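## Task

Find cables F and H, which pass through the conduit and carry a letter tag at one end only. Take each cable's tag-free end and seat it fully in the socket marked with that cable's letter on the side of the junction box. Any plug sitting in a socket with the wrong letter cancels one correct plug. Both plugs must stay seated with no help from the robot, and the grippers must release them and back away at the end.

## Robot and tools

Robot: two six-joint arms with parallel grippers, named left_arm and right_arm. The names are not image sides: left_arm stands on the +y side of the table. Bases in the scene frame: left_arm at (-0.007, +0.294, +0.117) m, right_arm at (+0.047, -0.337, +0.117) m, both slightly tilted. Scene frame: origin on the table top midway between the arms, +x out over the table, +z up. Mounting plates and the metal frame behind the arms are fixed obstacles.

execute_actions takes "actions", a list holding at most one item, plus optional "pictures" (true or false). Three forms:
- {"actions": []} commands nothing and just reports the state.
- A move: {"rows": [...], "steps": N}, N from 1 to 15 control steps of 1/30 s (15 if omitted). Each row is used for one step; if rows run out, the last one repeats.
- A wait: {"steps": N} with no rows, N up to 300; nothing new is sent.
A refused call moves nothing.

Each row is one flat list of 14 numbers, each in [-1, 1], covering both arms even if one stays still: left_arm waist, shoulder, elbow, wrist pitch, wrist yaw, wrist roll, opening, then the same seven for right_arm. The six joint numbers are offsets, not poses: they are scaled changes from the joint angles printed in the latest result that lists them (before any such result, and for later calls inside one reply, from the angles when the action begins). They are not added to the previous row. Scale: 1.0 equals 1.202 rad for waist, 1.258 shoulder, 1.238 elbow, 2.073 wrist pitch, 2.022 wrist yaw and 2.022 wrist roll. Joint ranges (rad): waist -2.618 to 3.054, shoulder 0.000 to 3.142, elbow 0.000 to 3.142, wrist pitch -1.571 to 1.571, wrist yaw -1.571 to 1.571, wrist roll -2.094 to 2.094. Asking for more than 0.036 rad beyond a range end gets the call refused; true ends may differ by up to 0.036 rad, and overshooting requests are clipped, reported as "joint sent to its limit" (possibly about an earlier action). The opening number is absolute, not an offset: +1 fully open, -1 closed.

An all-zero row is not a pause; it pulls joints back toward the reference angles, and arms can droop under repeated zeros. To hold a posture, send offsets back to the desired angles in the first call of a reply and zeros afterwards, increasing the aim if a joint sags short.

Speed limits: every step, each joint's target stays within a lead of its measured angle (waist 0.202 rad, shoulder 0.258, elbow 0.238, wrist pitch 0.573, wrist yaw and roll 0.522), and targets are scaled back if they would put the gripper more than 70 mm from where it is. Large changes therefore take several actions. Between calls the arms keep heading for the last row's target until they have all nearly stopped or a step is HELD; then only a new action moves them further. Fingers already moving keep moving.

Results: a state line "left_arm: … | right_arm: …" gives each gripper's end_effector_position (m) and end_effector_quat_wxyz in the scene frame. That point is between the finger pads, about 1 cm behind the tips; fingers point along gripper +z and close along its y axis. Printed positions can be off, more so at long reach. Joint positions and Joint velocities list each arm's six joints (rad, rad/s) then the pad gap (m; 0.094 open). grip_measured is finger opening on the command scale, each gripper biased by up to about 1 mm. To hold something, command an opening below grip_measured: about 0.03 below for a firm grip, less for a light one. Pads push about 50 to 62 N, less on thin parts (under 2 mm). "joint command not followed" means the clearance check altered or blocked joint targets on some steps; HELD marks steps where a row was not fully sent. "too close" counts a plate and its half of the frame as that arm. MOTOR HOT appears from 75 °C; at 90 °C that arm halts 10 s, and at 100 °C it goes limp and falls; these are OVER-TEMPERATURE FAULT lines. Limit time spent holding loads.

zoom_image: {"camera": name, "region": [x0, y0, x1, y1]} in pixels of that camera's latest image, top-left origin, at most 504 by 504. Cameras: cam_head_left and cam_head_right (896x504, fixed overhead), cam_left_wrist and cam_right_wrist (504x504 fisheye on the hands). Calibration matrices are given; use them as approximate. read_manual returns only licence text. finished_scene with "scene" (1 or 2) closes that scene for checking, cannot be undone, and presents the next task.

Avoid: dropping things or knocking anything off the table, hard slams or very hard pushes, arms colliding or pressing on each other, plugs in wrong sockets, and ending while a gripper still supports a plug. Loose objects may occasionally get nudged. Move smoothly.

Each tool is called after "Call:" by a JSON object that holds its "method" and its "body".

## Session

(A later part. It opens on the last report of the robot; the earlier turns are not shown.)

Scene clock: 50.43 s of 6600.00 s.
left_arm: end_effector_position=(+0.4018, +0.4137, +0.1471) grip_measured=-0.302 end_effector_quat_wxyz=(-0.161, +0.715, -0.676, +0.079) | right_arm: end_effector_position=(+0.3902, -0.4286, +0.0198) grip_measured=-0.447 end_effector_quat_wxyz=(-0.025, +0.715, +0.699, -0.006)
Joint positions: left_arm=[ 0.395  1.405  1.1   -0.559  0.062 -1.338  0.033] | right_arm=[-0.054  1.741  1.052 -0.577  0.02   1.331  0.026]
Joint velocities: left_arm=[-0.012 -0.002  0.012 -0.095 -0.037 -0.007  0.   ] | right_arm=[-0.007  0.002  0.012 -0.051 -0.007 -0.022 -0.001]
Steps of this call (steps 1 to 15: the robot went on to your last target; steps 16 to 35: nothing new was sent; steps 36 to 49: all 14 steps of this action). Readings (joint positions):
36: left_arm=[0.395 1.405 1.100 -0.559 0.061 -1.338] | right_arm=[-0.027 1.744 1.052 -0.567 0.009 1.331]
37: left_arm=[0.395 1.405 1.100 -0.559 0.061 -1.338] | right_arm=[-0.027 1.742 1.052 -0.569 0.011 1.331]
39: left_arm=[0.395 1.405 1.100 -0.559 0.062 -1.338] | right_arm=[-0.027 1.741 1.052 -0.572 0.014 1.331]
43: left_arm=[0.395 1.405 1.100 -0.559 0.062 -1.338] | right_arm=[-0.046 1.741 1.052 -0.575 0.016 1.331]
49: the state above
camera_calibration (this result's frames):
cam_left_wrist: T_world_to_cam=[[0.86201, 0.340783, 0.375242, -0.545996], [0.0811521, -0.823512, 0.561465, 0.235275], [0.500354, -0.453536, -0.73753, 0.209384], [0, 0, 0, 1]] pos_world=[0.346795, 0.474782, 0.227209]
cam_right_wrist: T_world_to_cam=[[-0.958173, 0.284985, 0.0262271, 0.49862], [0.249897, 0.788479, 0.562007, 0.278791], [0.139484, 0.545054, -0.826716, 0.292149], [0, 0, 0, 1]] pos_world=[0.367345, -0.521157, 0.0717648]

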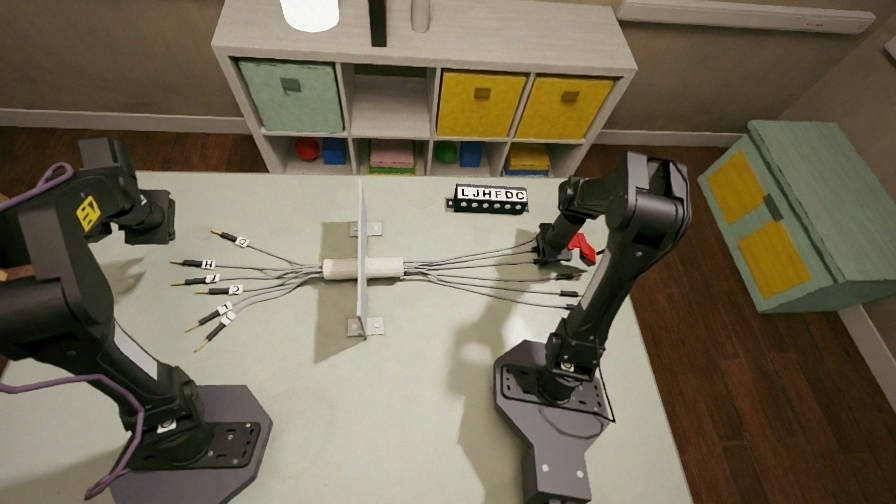

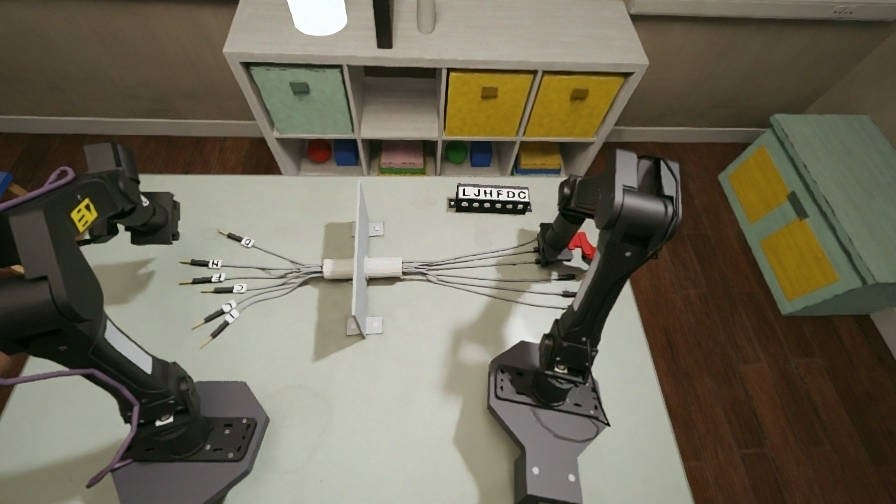

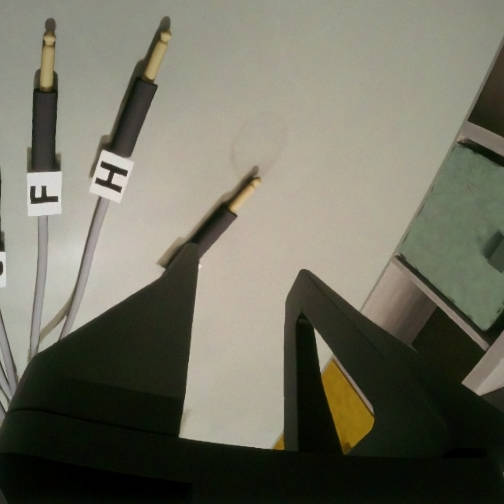

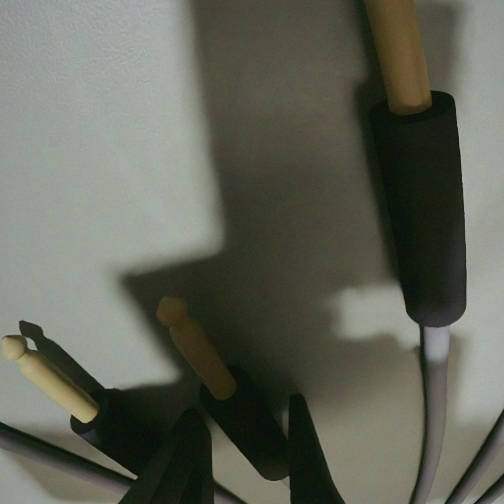

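Call:
{"method": "execute_actions", "body": {"actions": [{"rows":[[0,0,0,0,0,0,-0.3,0.012,0.0,0.012,0,0,0,-0.4],[0,0,0,0,0,0,-0.3,0.012,0.0,0.012,0,0,0,-0.4],[0,0,0,0,0,0,-0.3,0.012,0.015,0.012,0.006,0,0,-0.4],[0,0,0,0,0,0,-0.3,0.012,0.028,0.012,0.012,0,0,-0.4]],"steps":14}]}}

Scene clock: 51.97 s of 6600.00 s.
left_arm: end_effector_position=(+0.4019, +0.4134, +0.1471) grip_measured=-0.302 end_effector_quat_wxyz=(-0.160, +0.715, -0.676, +0.080) | right_arm: end_effector_position=(+0.3902, -0.4285, +0.0188) grip_measured=-0.403 end_effector_quat_wxyz=(-0.026, +0.715, +0.699, -0.006)
Joint positions: left_arm=[ 0.395  1.405  1.1   -0.559  0.064 -1.338  0.033] | right_arm=[-0.054  1.744  1.052 -0.575  0.02   1.331  0.028]
Joint velocities: left_arm=[ 0.022 -0.007 -0.007  0.007 -0.022 -0.095  0.   ] | right_arm=[-0.002  0.007 -0.002 -0.11   0.022 -0.022 -0.   ]
Steps of this call (steps 1 to 15: the robot went on to your last target; steps 16 to 32: nothing new was sent; steps 33 to 46: all 14 steps of this action). Readings (joint positions):
33: left_arm=[0.395 1.405 1.100 -0.559 0.063 -1.338] | right_arm=[-0.054 1.741 1.052 -0.578 0.020 1.331]
34: left_arm=[0.395 1.405 1.100 -0.559 0.063 -1.338] | right_arm=[-0.054 1.741 1.052 -0.578 0.020 1.331]
36: left_arm=[0.395 1.405 1.100 -0.559 0.063 -1.338] | right_arm=[-0.054 1.743 1.052 -0.576 0.020 1.331]
40: left_arm=[0.395 1.405 1.100 -0.559 0.064 -1.338] | right_arm=[-0.054 1.744 1.052 -0.575 0.020 1.331]
46: the state above
camera_calibration (this result's frames):
cam_left_wrist: T_world_to_cam=[[0.862051, 0.340847, 0.375089, -0.545987], [0.0803181, -0.822603, 0.562916, 0.23475], [0.500418, -0.455135, -0.736501, 0.209666], [0, 0, 0, 1]] pos_world=[0.346894, 0.47463, 0.227069]
cam_right_wrist: T_world_to_cam=[[-0.958161, 0.284953, 0.026989, 0.498584], [0.250289, 0.788374, 0.56198, 0.279151], [0.138861, 0.545222, -0.826711, 0.291579], [0, 0, 0, 1]] pos_world=[0.367367, -0.521124, 0.0707178]

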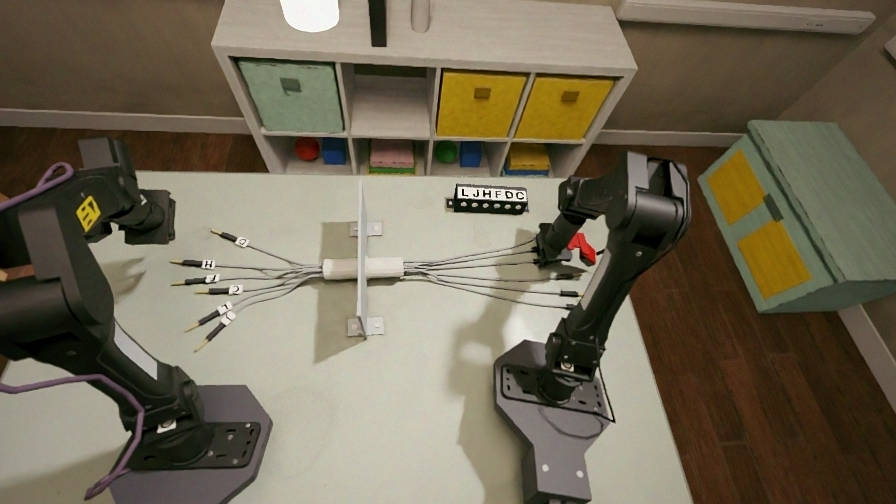

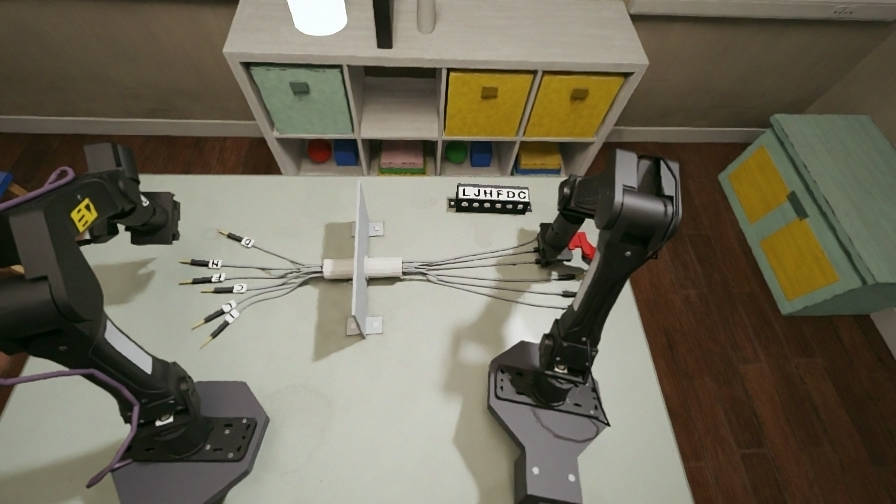

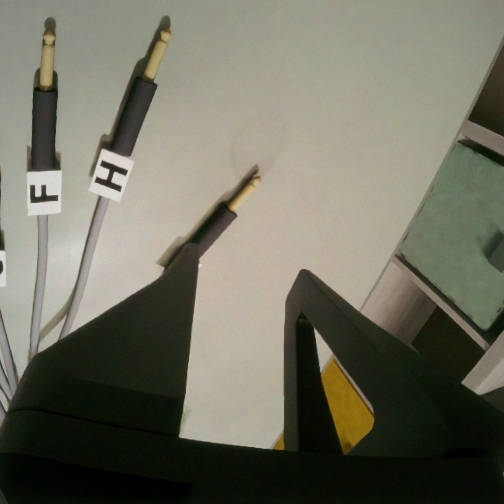

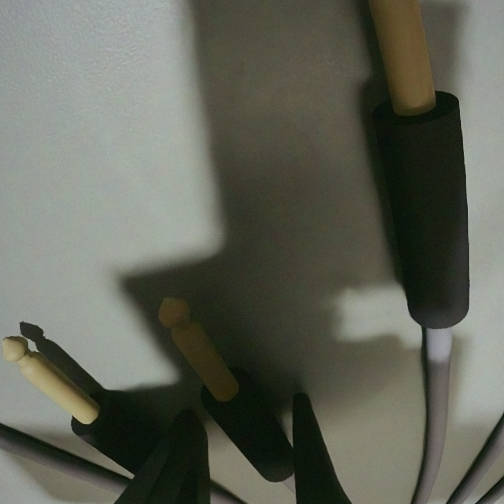

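Call:
{"method": "execute_actions", "body": {"actions": [{"rows":[[0,0,0,0,0,0,-0.3,0,-0.005,0,0,0,0,-0.84]],"steps":15}]}}

Scene clock: 53.20 s of 6600.00 s.
left_arm: end_effector_position=(+0.4020, +0.4132, +0.1471) grip_measured=-0.302 end_effector_quat_wxyz=(-0.160, +0.715, -0.676, +0.080) | right_arm: end_effector_position=(+0.3911, -0.4286, +0.0187) grip_measured=-0.768 end_effector_quat_wxyz=(-0.024, +0.715, +0.699, -0.004)
Joint positions: left_arm=[ 0.395  1.405  1.1   -0.559  0.066 -1.338  0.033] | right_arm=[-0.054  1.744  1.052 -0.571  0.019  1.33   0.011]
Joint velocities: left_arm=[-0.012 -0.002 -0.002 -0.037  0.022 -0.051  0.001] | right_arm=[ 0.002 -0.007  0.002  0.066  0.022 -0.037 -0.   ]
Steps of this call (steps 1 to 15: the robot went on to your last target; steps 16 to 22: nothing new was sent; steps 23 to 37: all 15 steps of this action). Readings (joint positions):
23: left_arm=[0.395 1.405 1.100 -0.559 0.065 -1.338] | right_arm=[-0.054 1.744 1.052 -0.573 0.019 1.331]
24: left_arm=[0.395 1.405 1.100 -0.559 0.065 -1.338] | right_arm=[-0.054 1.744 1.052 -0.571 0.019 1.330]
26: left_arm=[0.395 1.405 1.100 -0.559 0.065 -1.338] | right_arm=[-0.054 1.744 1.052 -0.571 0.019 1.330]
30: left_arm=[0.395 1.405 1.100 -0.559 0.066 -1.338] | right_arm=[-0.054 1.744 1.052 -0.571 0.019 1.330]
37: the state above
camera_calibration (this result's frames):
cam_left_wrist: T_world_to_cam=[[0.862083, 0.340898, 0.374967, -0.54598], [0.0796509, -0.821873, 0.564075, 0.234329], [0.500468, -0.456413, -0.735676, 0.20989], [0, 0, 0, 1]] pos_world=[0.346973, 0.474509, 0.226957]
cam_right_wrist: T_world_to_cam=[[-0.958315, 0.284769, 0.023204, 0.499579], [0.247897, 0.788351, 0.563072, 0.279876], [0.142053, 0.545353, -0.826082, 0.290231], [0, 0, 0, 1]] pos_world=[0.368146, -0.521183, 0.0705716]

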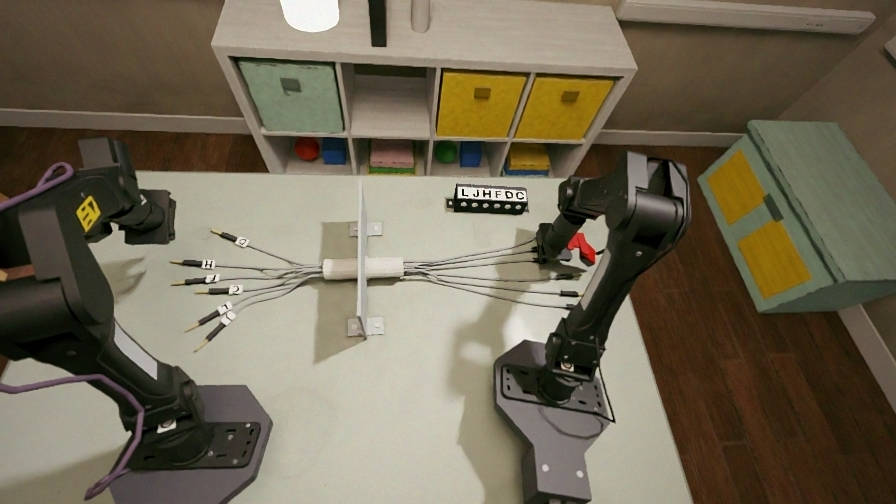

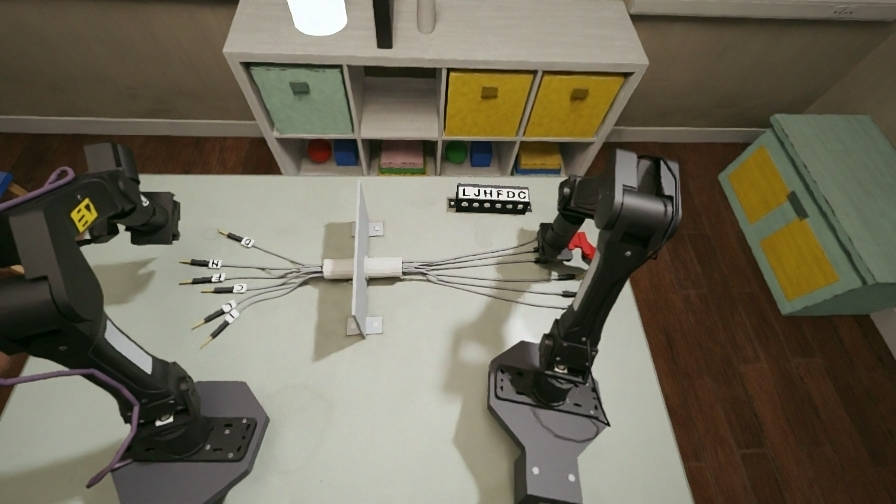

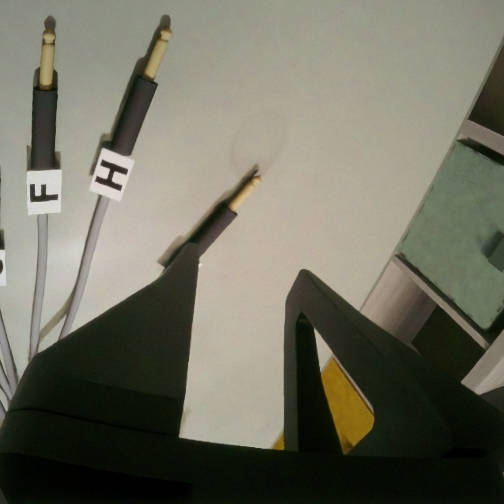

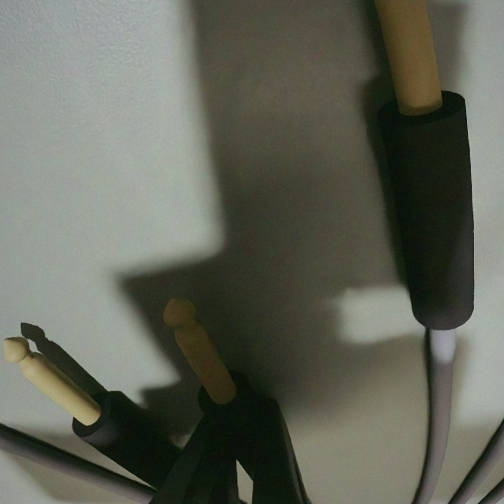

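Call:
{"method": "execute_actions", "body": {"actions": [{"rows":[[0,0,0,0,0,0,-0.3,0,-0.04,0.03,-0.02,0,0,-0.84],[0,0,0,0,0,0,-0.3,0,-0.07,0.07,-0.04,0,0,-0.84],[0,0,0,0,0,0,-0.3,0,-0.08,0.11,-0.06,0,0,-0.84],[0,0,0,0,0,0,-0.3,0,-0.08,0.14,-0.08,0,-0.05,-0.84],[0,0,0,0,0,0,-0.3,0.04,-0.07,0.17,-0.09,0.01,-0.1,-0.84],[0,0,0,0,0,0,-0.3,0.08,-0.05,0.2,-0.1,0.02,-0.15,-0.84],[0,0,0,0,0,0,-0.3,0.12,-0.03,0.22,-0.11,0.03,-0.2,-0.84],[0,0,0,0,0,0,-0.3,0.16,-0.01,0.24,-0.115,0.04,-0.25,-0.84],[0,0,0,0,0,0,-0.3,0.2,0.01,0.26,-0.12,0.05,-0.3,-0.84],[0,0,0,0,0,0,-0.3,0.24,0.03,0.28,-0.125,0.06,-0.35,-0.84],[0,0,0,0,0,0,-0.3,0.28,0.05,0.3,-0.13,0.07,-0.4,-0.84],[0,0,0,0,0,0,-0.3,0.32,0.065,0.31,-0.131,0.08,-0.45,-0.84],[0,0,0,0,0,0,-0.3,0.369,0.075,0.32,-0.131,0.08,-0.505,-0.84]],"steps":15}], "pictures": false}}

Call:
{"method": "execute_actions", "body": {"actions": [{"steps":15}]}}

Scene clock: 59.67 s of 6600.00 s.
left_arm: end_effector_position=(+0.4021, +0.4128, +0.1471) grip_measured=-0.302 end_effector_quat_wxyz=(-0.160, +0.714, -0.676, +0.081) | right_arm: end_effector_position=(+0.4961, -0.2964, +0.0885) grip_measured=-0.768 end_effector_quat_wxyz=(+0.050, +0.225, +0.973, +0.036)
Joint positions: left_arm=[ 0.395  1.405  1.1   -0.559  0.068 -1.338  0.033] | right_arm=[ 0.364  1.812  1.43  -0.757  0.14   0.568  0.011]
Joint velocities: left_arm=[-0.027 -0.002 -0.007 -0.022 -0.007 -0.037  0.001] | right_arm=[ 1.106  0.481 -0.032 -0.095  0.037 -1.736 -0.001]
Steps of this call (steps 1 to 15: the robot went on to your last target; steps 16 to 90: nothing new was sent; then 2.97 s passed at rest; steps 91 to 105: all 15 steps of this action). Readings (joint positions):
91: left_arm=[0.395 1.405 1.100 -0.559 0.066 -1.338] | right_arm=[-0.054 1.743 1.052 -0.572 0.019 1.330]
92: left_arm=[0.395 1.405 1.100 -0.559 0.066 -1.338] | right_arm=[-0.054 1.739 1.059 -0.586 0.019 1.330]
94: left_arm=[0.395 1.405 1.100 -0.559 0.067 -1.338] | right_arm=[-0.054 1.724 1.105 -0.648 0.018 1.318]
98: left_arm=[0.395 1.405 1.100 -0.559 0.067 -1.338] | right_arm=[0.015 1.711 1.273 -0.722 0.056 1.124]
105: the state above

Scene clock: 60.17 s of 6600.00 s.
left_arm: end_effector_position=(+0.4021, +0.4128, +0.1471) grip_measured=-0.302 end_effector_quat_wxyz=(-0.160, +0.714, -0.676, +0.081) | right_arm: end_effector_position=(+0.4738, -0.2913, +0.0743) grip_measured=-0.768 end_effector_quat_wxyz=(+0.007, +0.084, +0.996, +0.006)
Joint positions: left_arm=[ 0.395  1.405  1.1   -0.559  0.068 -1.338  0.033] | right_arm=[ 0.391  1.852  1.43  -0.824  0.175  0.325  0.011]
Joint velocities: left_arm=[ 0.002 -0.012 -0.002  0.007 -0.007 -0.095 -0.   ] | right_arm=[ 0.007 -0.017  0.002  0.051  0.022 -0.066 -0.   ]
Steps of this call (steps 1 to 15: the robot went on to your last target). Readings (joint positions):
1: left_arm=[0.395 1.405 1.100 -0.559 0.068 -1.338] | right_arm=[0.394 1.827 1.430 -0.765 0.140 0.516]
2: left_arm=[0.395 1.405 1.100 -0.559 0.068 -1.338] | right_arm=[0.412 1.839 1.430 -0.778 0.140 0.476]
4: left_arm=[0.395 1.405 1.100 -0.559 0.068 -1.338] | right_arm=[0.416 1.851 1.430 -0.800 0.144 0.417]
8: left_arm=[0.395 1.405 1.100 -0.559 0.068 -1.338] | right_arm=[0.395 1.852 1.430 -0.816 0.165 0.357]
15: the state above
camera_calibration (this result's frames):
cam_left_wrist: T_world_to_cam=[[0.862125, 0.340962, 0.374815, -0.545972], [0.0788167, -0.820958, 0.565522, 0.233802], [0.500529, -0.458009, -0.734642, 0.21017], [0, 0, 0, 1]] pos_world=[0.347072, 0.474357, 0.226817]
cam_right_wrist: T_world_to_cam=[[-0.42167, -0.905889, -0.0394993, -0.058081], [-0.770976, 0.335262, 0.541475, 0.472249], [-0.477274, 0.258777, -0.839788, 0.460448], [0, 0, 0, 1]] pos_world=[0.559362, -0.330096, 0.128674]

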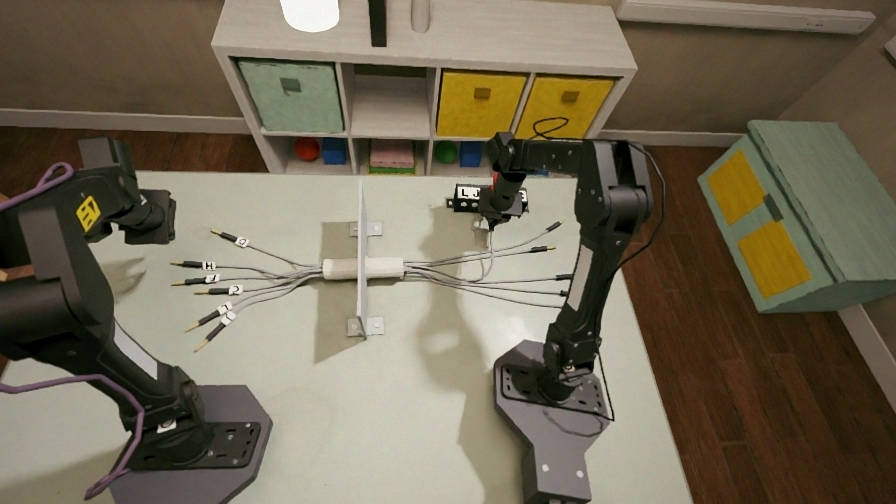

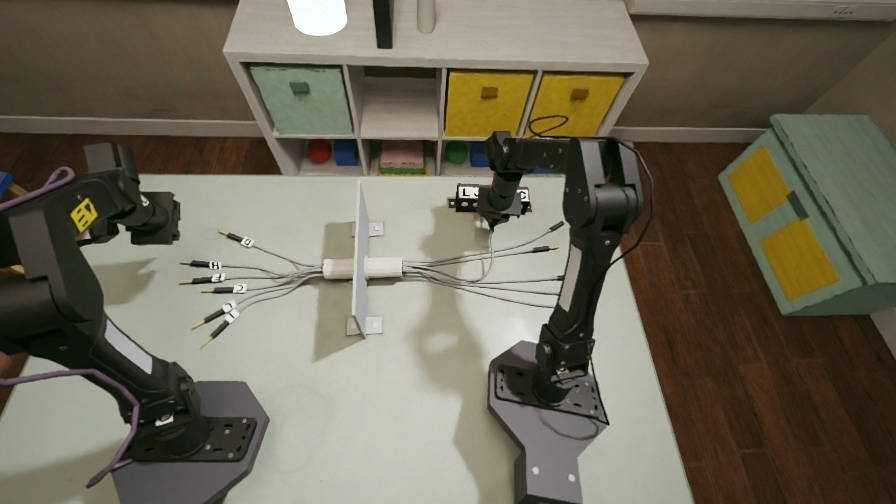

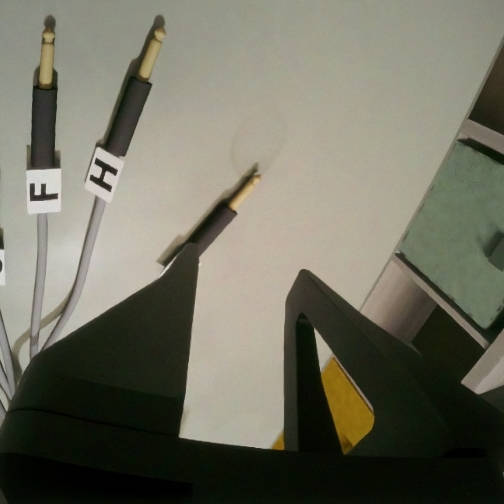

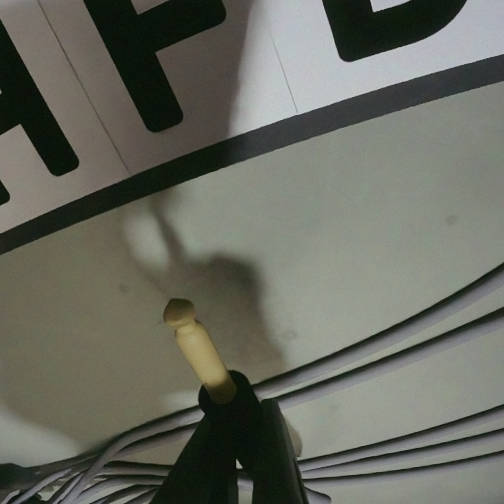

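Call:
{"method": "zoom_image", "body": {"camera": "cam_head_left", "region": [435, 170, 545, 240]}}

Call:
{"method": "zoom_image", "body": {"camera": "cam_head_right", "region": [435, 170, 545, 240]}}

Region (435, 170, 545, 240) of cam_head_left's 896x504 image, scaled by 4.582, with more detail than that image has; it fills the top 321 rows of this view, and the rest is white.

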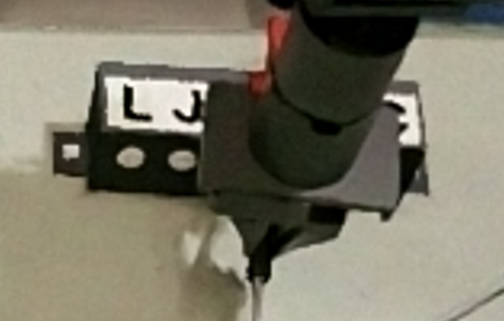

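Region (435, 170, 545, 240) of cam_head_right's 896x504 image, scaled by 4.582, with more detail than that image has; it fills the top 321 rows of this view, and the rest is white.

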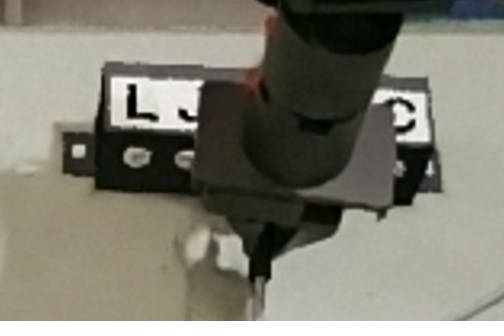

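Call:
{"method": "execute_actions", "body": {"actions": [{"rows":[[0,0,0,0,0,0,-0.3,0.008,0.015,-0.01,0.015,0,-0.02,-0.84],[0,0,0,0,0,0,-0.3,0.008,0.03,-0.02,0.03,0,-0.02,-0.84],[0,0,0,0,0,0,-0.3,0.008,0.045,-0.029,0.046,0,-0.02,-0.84]],"steps":15}]}}

Scene clock: 68.80 s of 6600.00 s.
left_arm: end_effector_position=(+0.4022, +0.4126, +0.1471) grip_measured=-0.302 end_effector_quat_wxyz=(-0.159, +0.714, -0.676, +0.082) | right_arm: end_effector_position=(+0.4730, -0.2865, +0.0462) grip_measured=-0.768 end_effector_quat_wxyz=(+0.004, +0.068, +0.998, +0.004)
Joint positions: left_arm=[ 0.395  1.405  1.1   -0.559  0.069 -1.338  0.033] | right_arm=[ 0.391  1.913  1.404 -0.745  0.176  0.293  0.011]
Joint velocities: left_arm=[-0.002 -0.007 -0.002 -0.066  0.051  0.022  0.   ] | right_arm=[-0.012 -0.007 -0.022  0.139 -0.037 -0.022 -0.   ]
Steps of this call (steps 1 to 15: the robot went on to your last target; steps 16 to 90: nothing new was sent; then 5.13 s passed at rest; steps 91 to 105: all 15 steps of this action). Readings (joint positions):
91: left_arm=[0.395 1.405 1.100 -0.559 0.068 -1.338] | right_arm=[0.391 1.852 1.430 -0.825 0.176 0.314]
92: left_arm=[0.395 1.405 1.100 -0.559 0.068 -1.338] | right_arm=[0.391 1.855 1.430 -0.819 0.176 0.309]
94: left_arm=[0.395 1.405 1.100 -0.559 0.069 -1.338] | right_arm=[0.391 1.868 1.426 -0.788 0.176 0.303]
98: left_arm=[0.395 1.405 1.100 -0.559 0.069 -1.338] | right_arm=[0.391 1.905 1.410 -0.755 0.176 0.297]
105: the state above
camera_calibration (this result's frames):
cam_left_wrist: T_world_to_cam=[[0.862158, 0.341013, 0.374692, -0.545965], [0.0781493, -0.820224, 0.566679, 0.233381], [0.500576, -0.459284, -0.733813, 0.210393], [0, 0, 0, 1]] pos_world=[0.347151, 0.474236, 0.226706]
cam_right_wrist: T_world_to_cam=[[-0.390976, -0.919792, -0.0334843, -0.07391], [-0.77779, 0.310726, 0.546344, 0.481183], [-0.492119, 0.239651, -0.836891, 0.436646], [0, 0, 0, 1]] pos_world=[0.560244, -0.322141, 0.100058]

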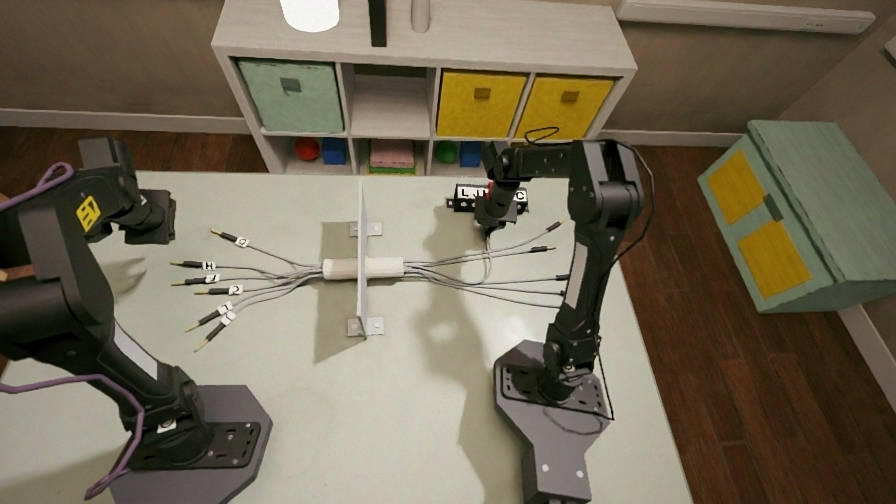

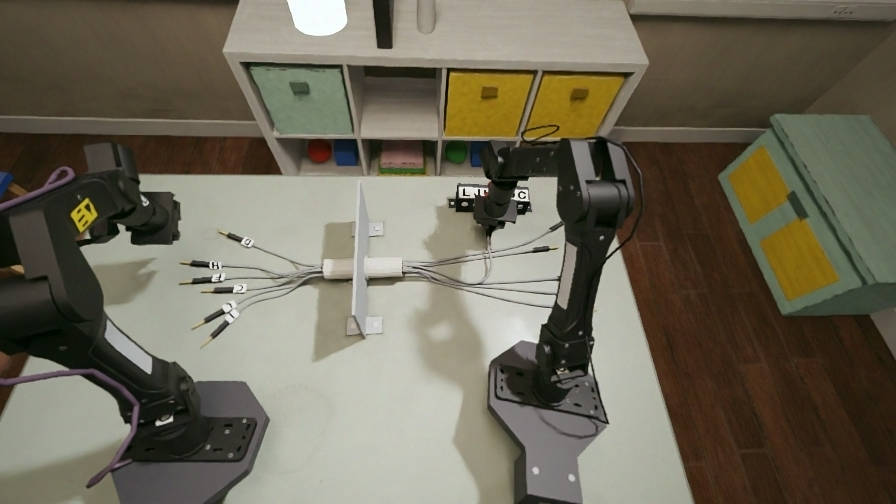

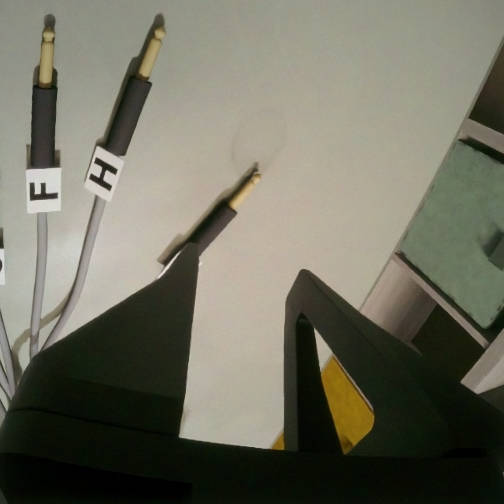

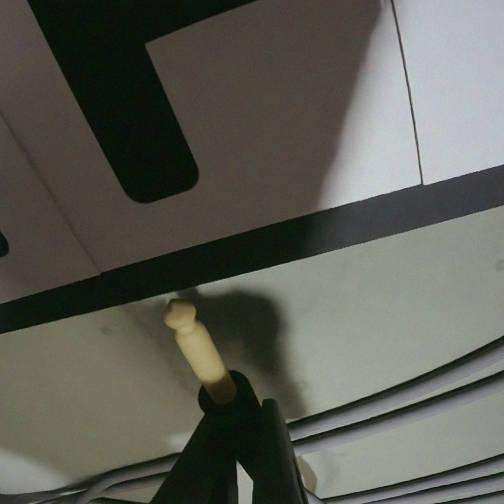

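Call:
{"method": "zoom_image", "body": {"camera": "cam_head_left", "region": [435, 170, 545, 250]}}

Region (435, 170, 545, 250) of cam_head_left's 896x504 image, scaled by 4.582, with more detail than that image has; it fills the top 367 rows of this view, and the rest is white.

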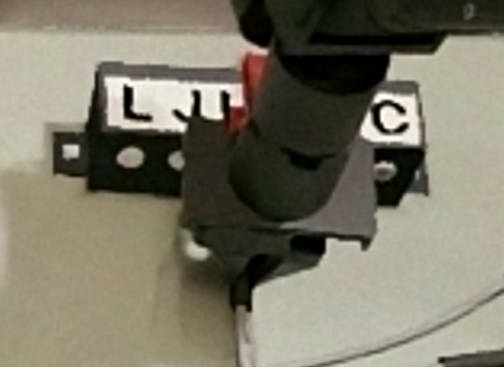

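Call:
{"method": "execute_actions", "body": {"actions": [{"rows":[[0,0,0,0,0,0,-0.3,0,0.01,0.025,-0.005,0,0,-0.84],[0,0,0,0,0,0,-0.3,0,0.02,0.045,-0.01,0,0,-0.84],[0,0,0,0,0,0,-0.3,0,0.03,0.065,-0.015,0,0,-0.84],[0,0,0,0,0,0,-0.3,0,0.04,0.085,-0.02,0,0,-0.84]],"steps":15}]}}

Scene clock: 74.80 s of 6600.00 s.
left_arm: end_effector_position=(+0.4023, +0.4122, +0.1471) grip_measured=-0.302 end_effector_quat_wxyz=(-0.159, +0.714, -0.677, +0.083) | right_arm: end_effector_position=(+0.4872, -0.2840, +0.0451) grip_measured=-0.768 end_effector_quat_wxyz=(+0.006, +0.068, +0.998, +0.005)
Joint positions: left_arm=[ 0.395  1.405  1.1   -0.559  0.071 -1.338  0.033] | right_arm=[ 0.391  1.958  1.478 -0.769  0.176  0.292  0.011]
Joint velocities: left_arm=[-0.022 -0.002  0.002  0.007  0.081 -0.037 -0.001] | right_arm=[-0.007 -0.017  0.002 -0.051  0.037 -0.022 -0.   ]
Steps of this call (steps 1 to 15: the robot went on to your last target; steps 16 to 90: nothing new was sent; then 2.50 s passed at rest; steps 91 to 105: all 15 steps of this action). Readings (joint positions):
91: left_arm=[0.395 1.405 1.100 -0.559 0.070 -1.338] | right_arm=[0.391 1.913 1.404 -0.741 0.176 0.292]
92: left_arm=[0.395 1.405 1.100 -0.559 0.070 -1.338] | right_arm=[0.391 1.916 1.408 -0.744 0.176 0.292]
94: left_arm=[0.395 1.405 1.100 -0.559 0.070 -1.338] | right_arm=[0.391 1.933 1.437 -0.761 0.176 0.292]
98: left_arm=[0.395 1.405 1.100 -0.559 0.071 -1.338] | right_arm=[0.391 1.958 1.478 -0.763 0.176 0.292]
105: the state above
camera_calibration (this result's frames):
cam_left_wrist: T_world_to_cam=[[0.862199, 0.341076, 0.374539, -0.545956], [0.0773149, -0.819304, 0.568122, 0.232853], [0.500635, -0.460877, -0.732774, 0.210671], [0, 0, 0, 1]] pos_world=[0.34725, 0.474083, 0.226567]
cam_right_wrist: T_world_to_cam=[[-0.390985, -0.919682, -0.0362734, -0.065918], [-0.780552, 0.310438, 0.542556, 0.493507], [-0.487718, 0.240445, -0.839236, 0.440391], [0, 0, 0, 1]] pos_world=[0.574222, -0.319716, 0.0994465]

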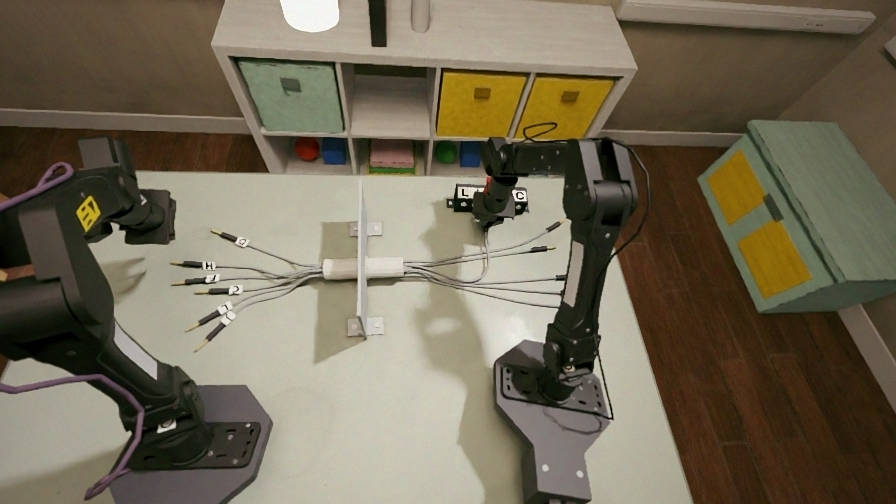

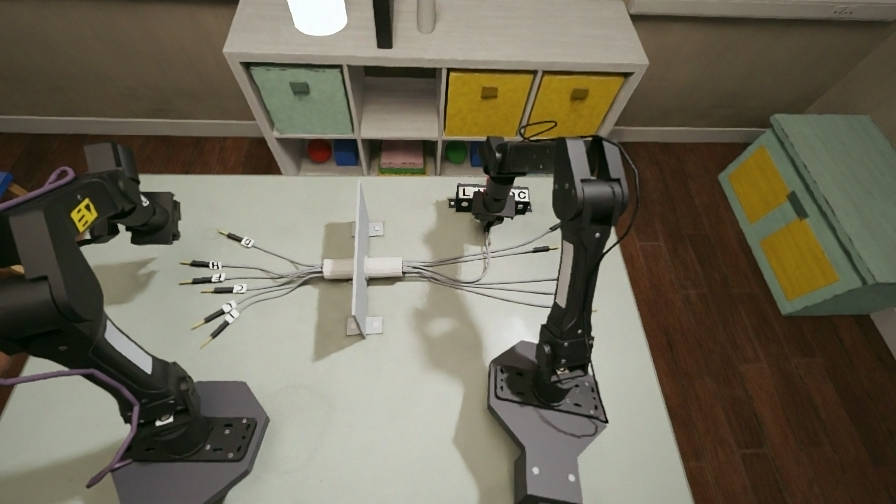

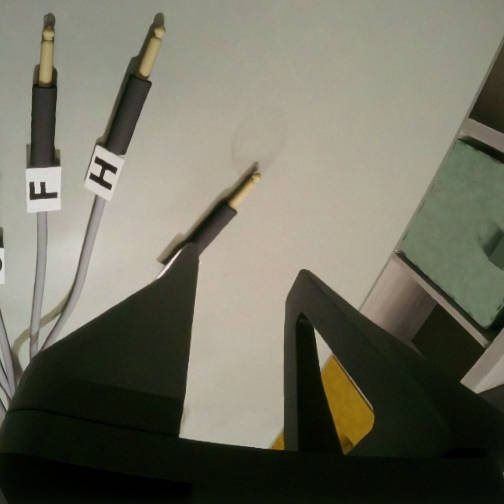

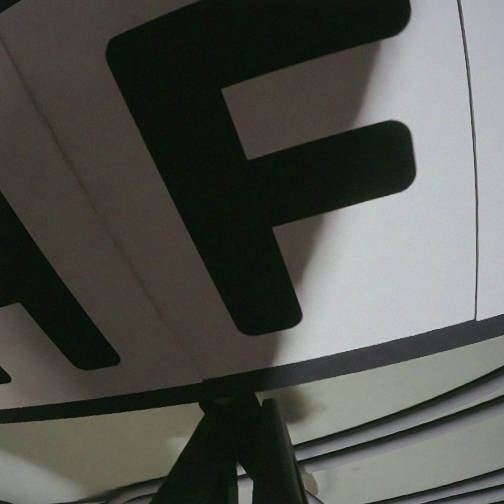

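Call:
{"method": "execute_actions", "body": {"actions": [{"rows":[[0,0,0,0,0,0,-0.3,0,0.008,0.035,-0.004,0,0,-0.84],[0,0,0,0,0,0,-0.3,0,0.016,0.05,-0.008,0,0,-0.84],[0,0,0,0,0,0,-0.3,0,0.024,0.065,-0.012,0,0,-0.84],[0,0,0,0,0,0,-0.3,0,0.032,0.08,-0.015,0,0,-0.84]],"steps":15}]}}

Scene clock: 77.73 s of 6600.00 s.
left_arm: end_effector_position=(+0.4024, +0.4120, +0.1471) grip_measured=-0.302 end_effector_quat_wxyz=(-0.158, +0.714, -0.677, +0.083) | right_arm: end_effector_position=(+0.4944, -0.2823, +0.0433) grip_measured=-0.768 end_effector_quat_wxyz=(-0.001, +0.066, +0.998, +0.004)
Joint positions: left_arm=[ 0.395  1.405  1.1   -0.559  0.073 -1.338  0.033] | right_arm=[ 0.391  1.997  1.54  -0.806  0.175  0.292  0.011]
Joint velocities: left_arm=[ 0.022 -0.012  0.002  0.022 -0.022 -0.007 -0.001] | right_arm=[-0.012 -0.012  0.007 -0.051  0.007  0.022 -0.   ]
Steps of this call (steps 1 to 15: the robot went on to your last target; steps 16 to 73: nothing new was sent; steps 74 to 88: all 15 steps of this action). Readings (joint positions):
74: left_arm=[0.395 1.405 1.100 -0.559 0.071 -1.338] | right_arm=[0.391 1.958 1.478 -0.771 0.176 0.292]
75: left_arm=[0.395 1.405 1.100 -0.559 0.071 -1.338] | right_arm=[0.391 1.960 1.482 -0.774 0.176 0.292]
77: left_arm=[0.395 1.405 1.100 -0.559 0.072 -1.338] | right_arm=[0.391 1.975 1.510 -0.785 0.176 0.292]
81: left_arm=[0.395 1.405 1.100 -0.559 0.072 -1.338] | right_arm=[0.391 1.996 1.538 -0.806 0.175 0.292]
88: the state above
camera_calibration (this result's frames):
cam_left_wrist: T_world_to_cam=[[0.862232, 0.341126, 0.374417, -0.545948], [0.0766473, -0.818566, 0.569276, 0.232431], [0.50068, -0.46215, -0.73194, 0.210892], [0, 0, 0, 1]] pos_world=[0.347329, 0.473961, 0.226456]
cam_right_wrist: T_world_to_cam=[[-0.389078, -0.92072, -0.0298707, -0.0631487], [-0.773743, 0.309027, 0.553014, 0.495321], [-0.49994, 0.238278, -0.832637, 0.447082], [0, 0, 0, 1]] pos_world=[0.582196, -0.317739, 0.0964516]

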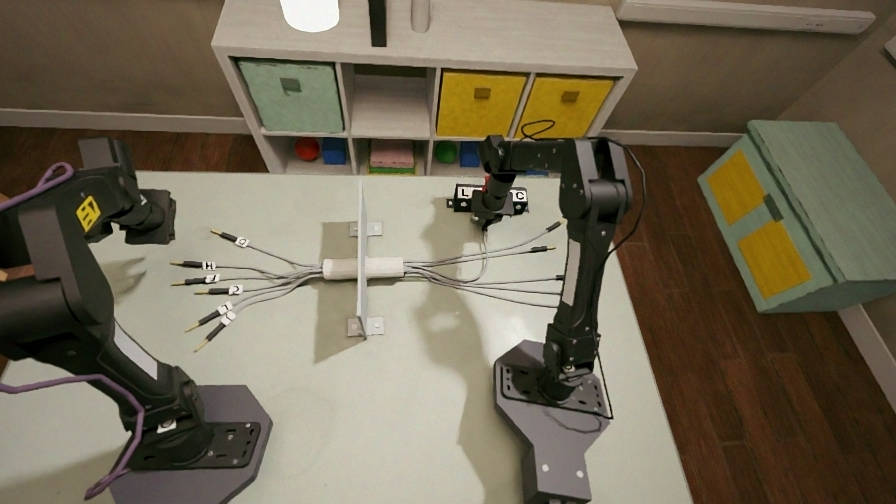

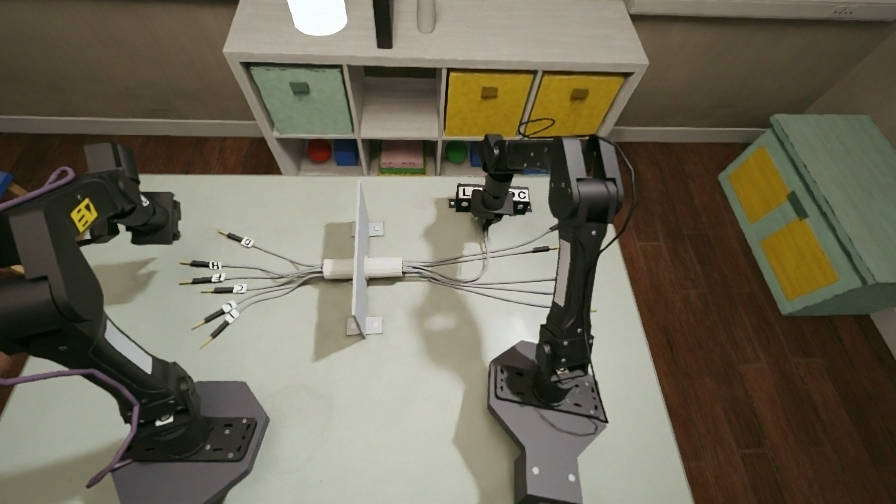

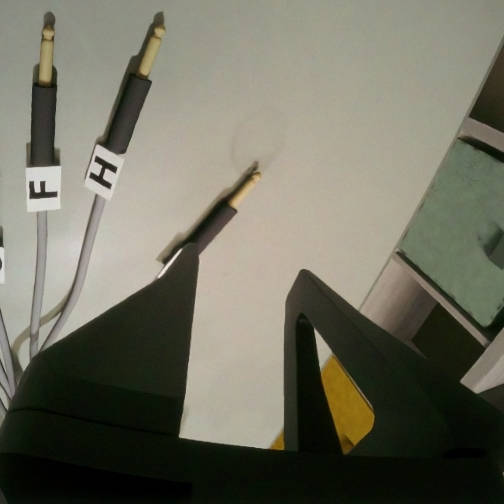

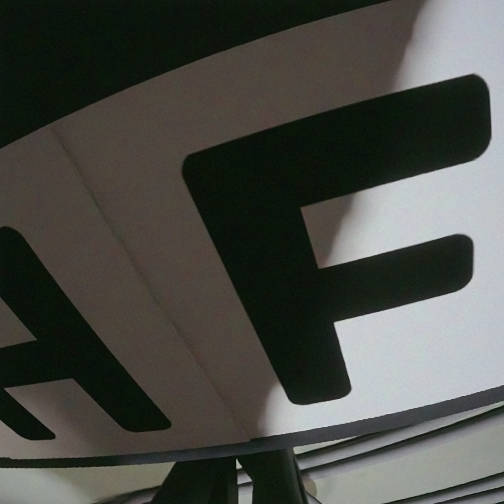

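Call:
{"method": "execute_actions", "body": {"actions": [{"rows":[[0,0,0,0,0,0,-0.3,0,0.0,0.04,-0.004,0,0,-0.84],[0,0,0,0,0,0,-0.3,-0.005,0.008,0.055,-0.008,0,0,-0.84],[0,0,0,0,0,0,-0.3,-0.01,0.016,0.07,-0.012,0,0,-0.84],[0,0,0,0,0,0,-0.3,-0.014,0.025,0.085,-0.017,0,0,-0.84],[0,0,0,0,0,0,-0.3,-0.017,0.034,0.1,-0.022,0,0,-0.84]],"steps":15}]}}

Call:
{"method": "zoom_image", "body": {"camera": "cam_head_left", "region": [435, 170, 545, 250]}}

Scene clock: 79.57 s of 6600.00 s.
left_arm: end_effector_position=(+0.4024, +0.4117, +0.1471) grip_measured=-0.302 end_effector_quat_wxyz=(-0.158, +0.714, -0.677, +0.084) | right_arm: end_effector_position=(+0.4954, -0.2849, +0.0421) grip_measured=-0.768 end_effector_quat_wxyz=(-0.026, +0.067, +0.997, +0.000)
Joint positions: left_arm=[ 0.395  1.405  1.1   -0.559  0.074 -1.338  0.033] | right_arm=[ 0.382  2.043  1.62  -0.889  0.168  0.292  0.011]
Joint velocities: left_arm=[-0.012  0.007 -0.007 -0.022  0.022  0.051  0.001] | right_arm=[-0.002 -0.007  0.002  0.007  0.051  0.066  0.001]
Steps of this call (steps 1 to 15: the robot went on to your last target; steps 16 to 40: nothing new was sent; steps 41 to 55: all 15 steps of this action). Readings (joint positions):
41: left_arm=[0.395 1.405 1.100 -0.559 0.073 -1.338] | right_arm=[0.391 1.997 1.542 -0.808 0.175 0.292]
42: left_arm=[0.395 1.405 1.100 -0.559 0.073 -1.338] | right_arm=[0.391 2.000 1.548 -0.815 0.175 0.292]
44: left_arm=[0.395 1.405 1.100 -0.559 0.073 -1.338] | right_arm=[0.390 2.013 1.573 -0.840 0.175 0.292]
48: left_arm=[0.395 1.405 1.100 -0.559 0.074 -1.338] | right_arm=[0.384 2.041 1.614 -0.881 0.169 0.292]
55: the state above
camera_calibration (this result's frames):
cam_left_wrist: T_world_to_cam=[[0.862266, 0.341177, 0.374295, -0.545941], [0.0759797, -0.817826, 0.570428, 0.232008], [0.500725, -0.463422, -0.731105, 0.211113], [0, 0, 0, 1]] pos_world=[0.347408, 0.473839, 0.226345]
cam_right_wrist: T_world_to_cam=[[-0.390254, -0.920677, -0.00750211, -0.0655516], [-0.744957, 0.310962, 0.590204, 0.482375], [-0.541054, 0.235919, -0.807219, 0.465835], [0, 0, 0, 1]] pos_world=[0.585809, -0.320251, 0.0908395]

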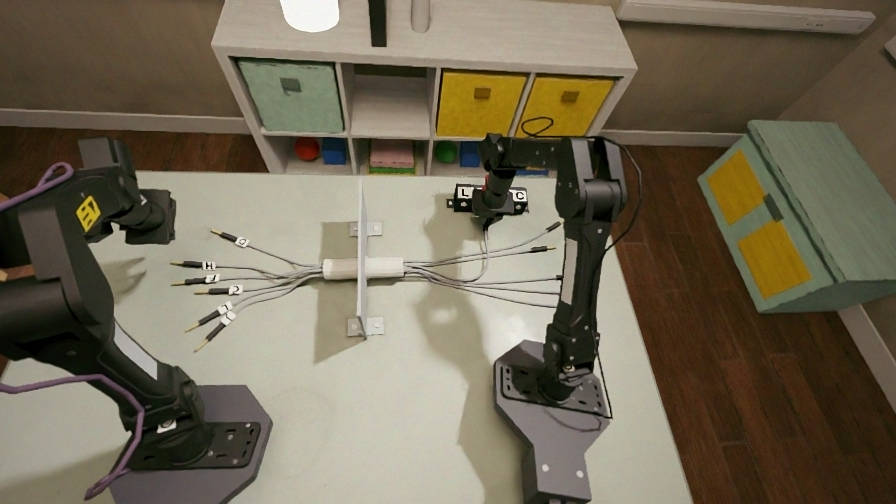

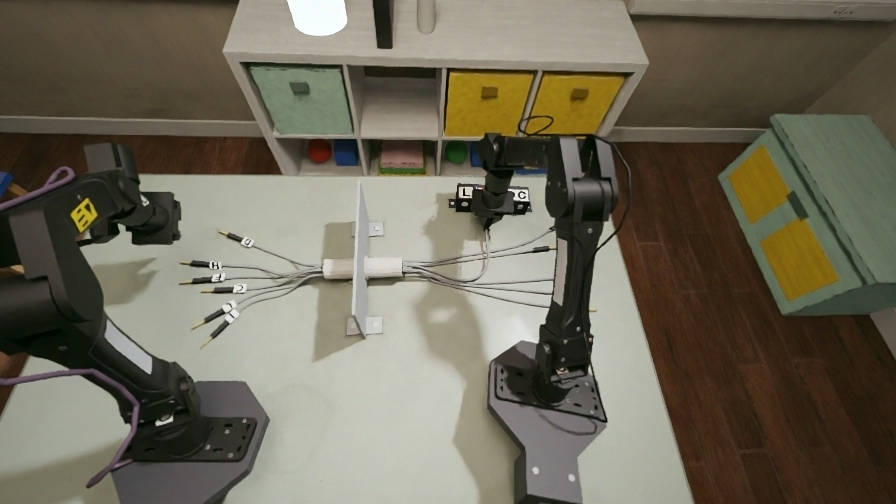

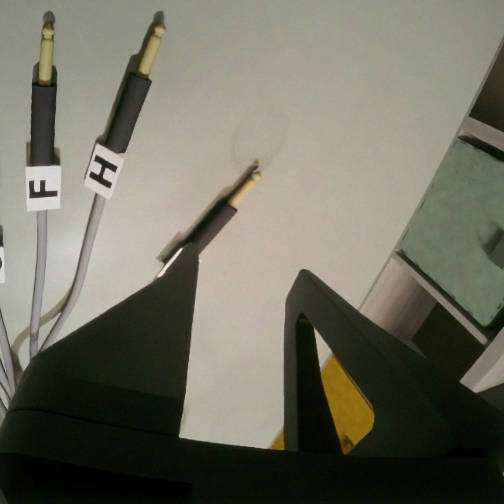

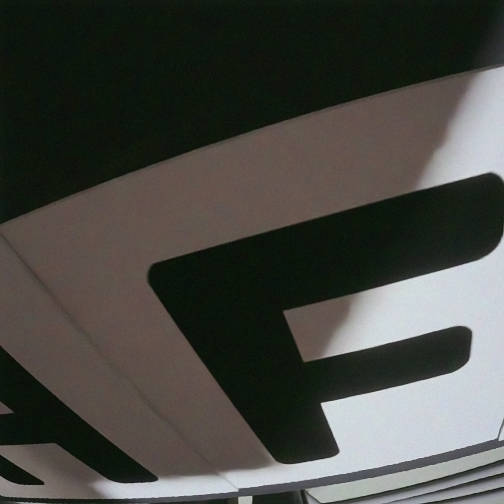

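Region (435, 170, 545, 250) of cam_head_left's 896x504 image, scaled by 4.582, with more detail than that image has; it fills the top 367 rows of this view, and the rest is white.

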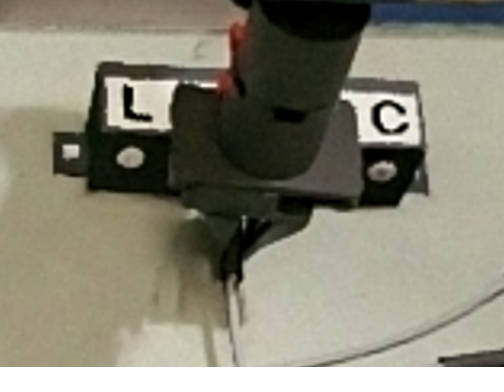

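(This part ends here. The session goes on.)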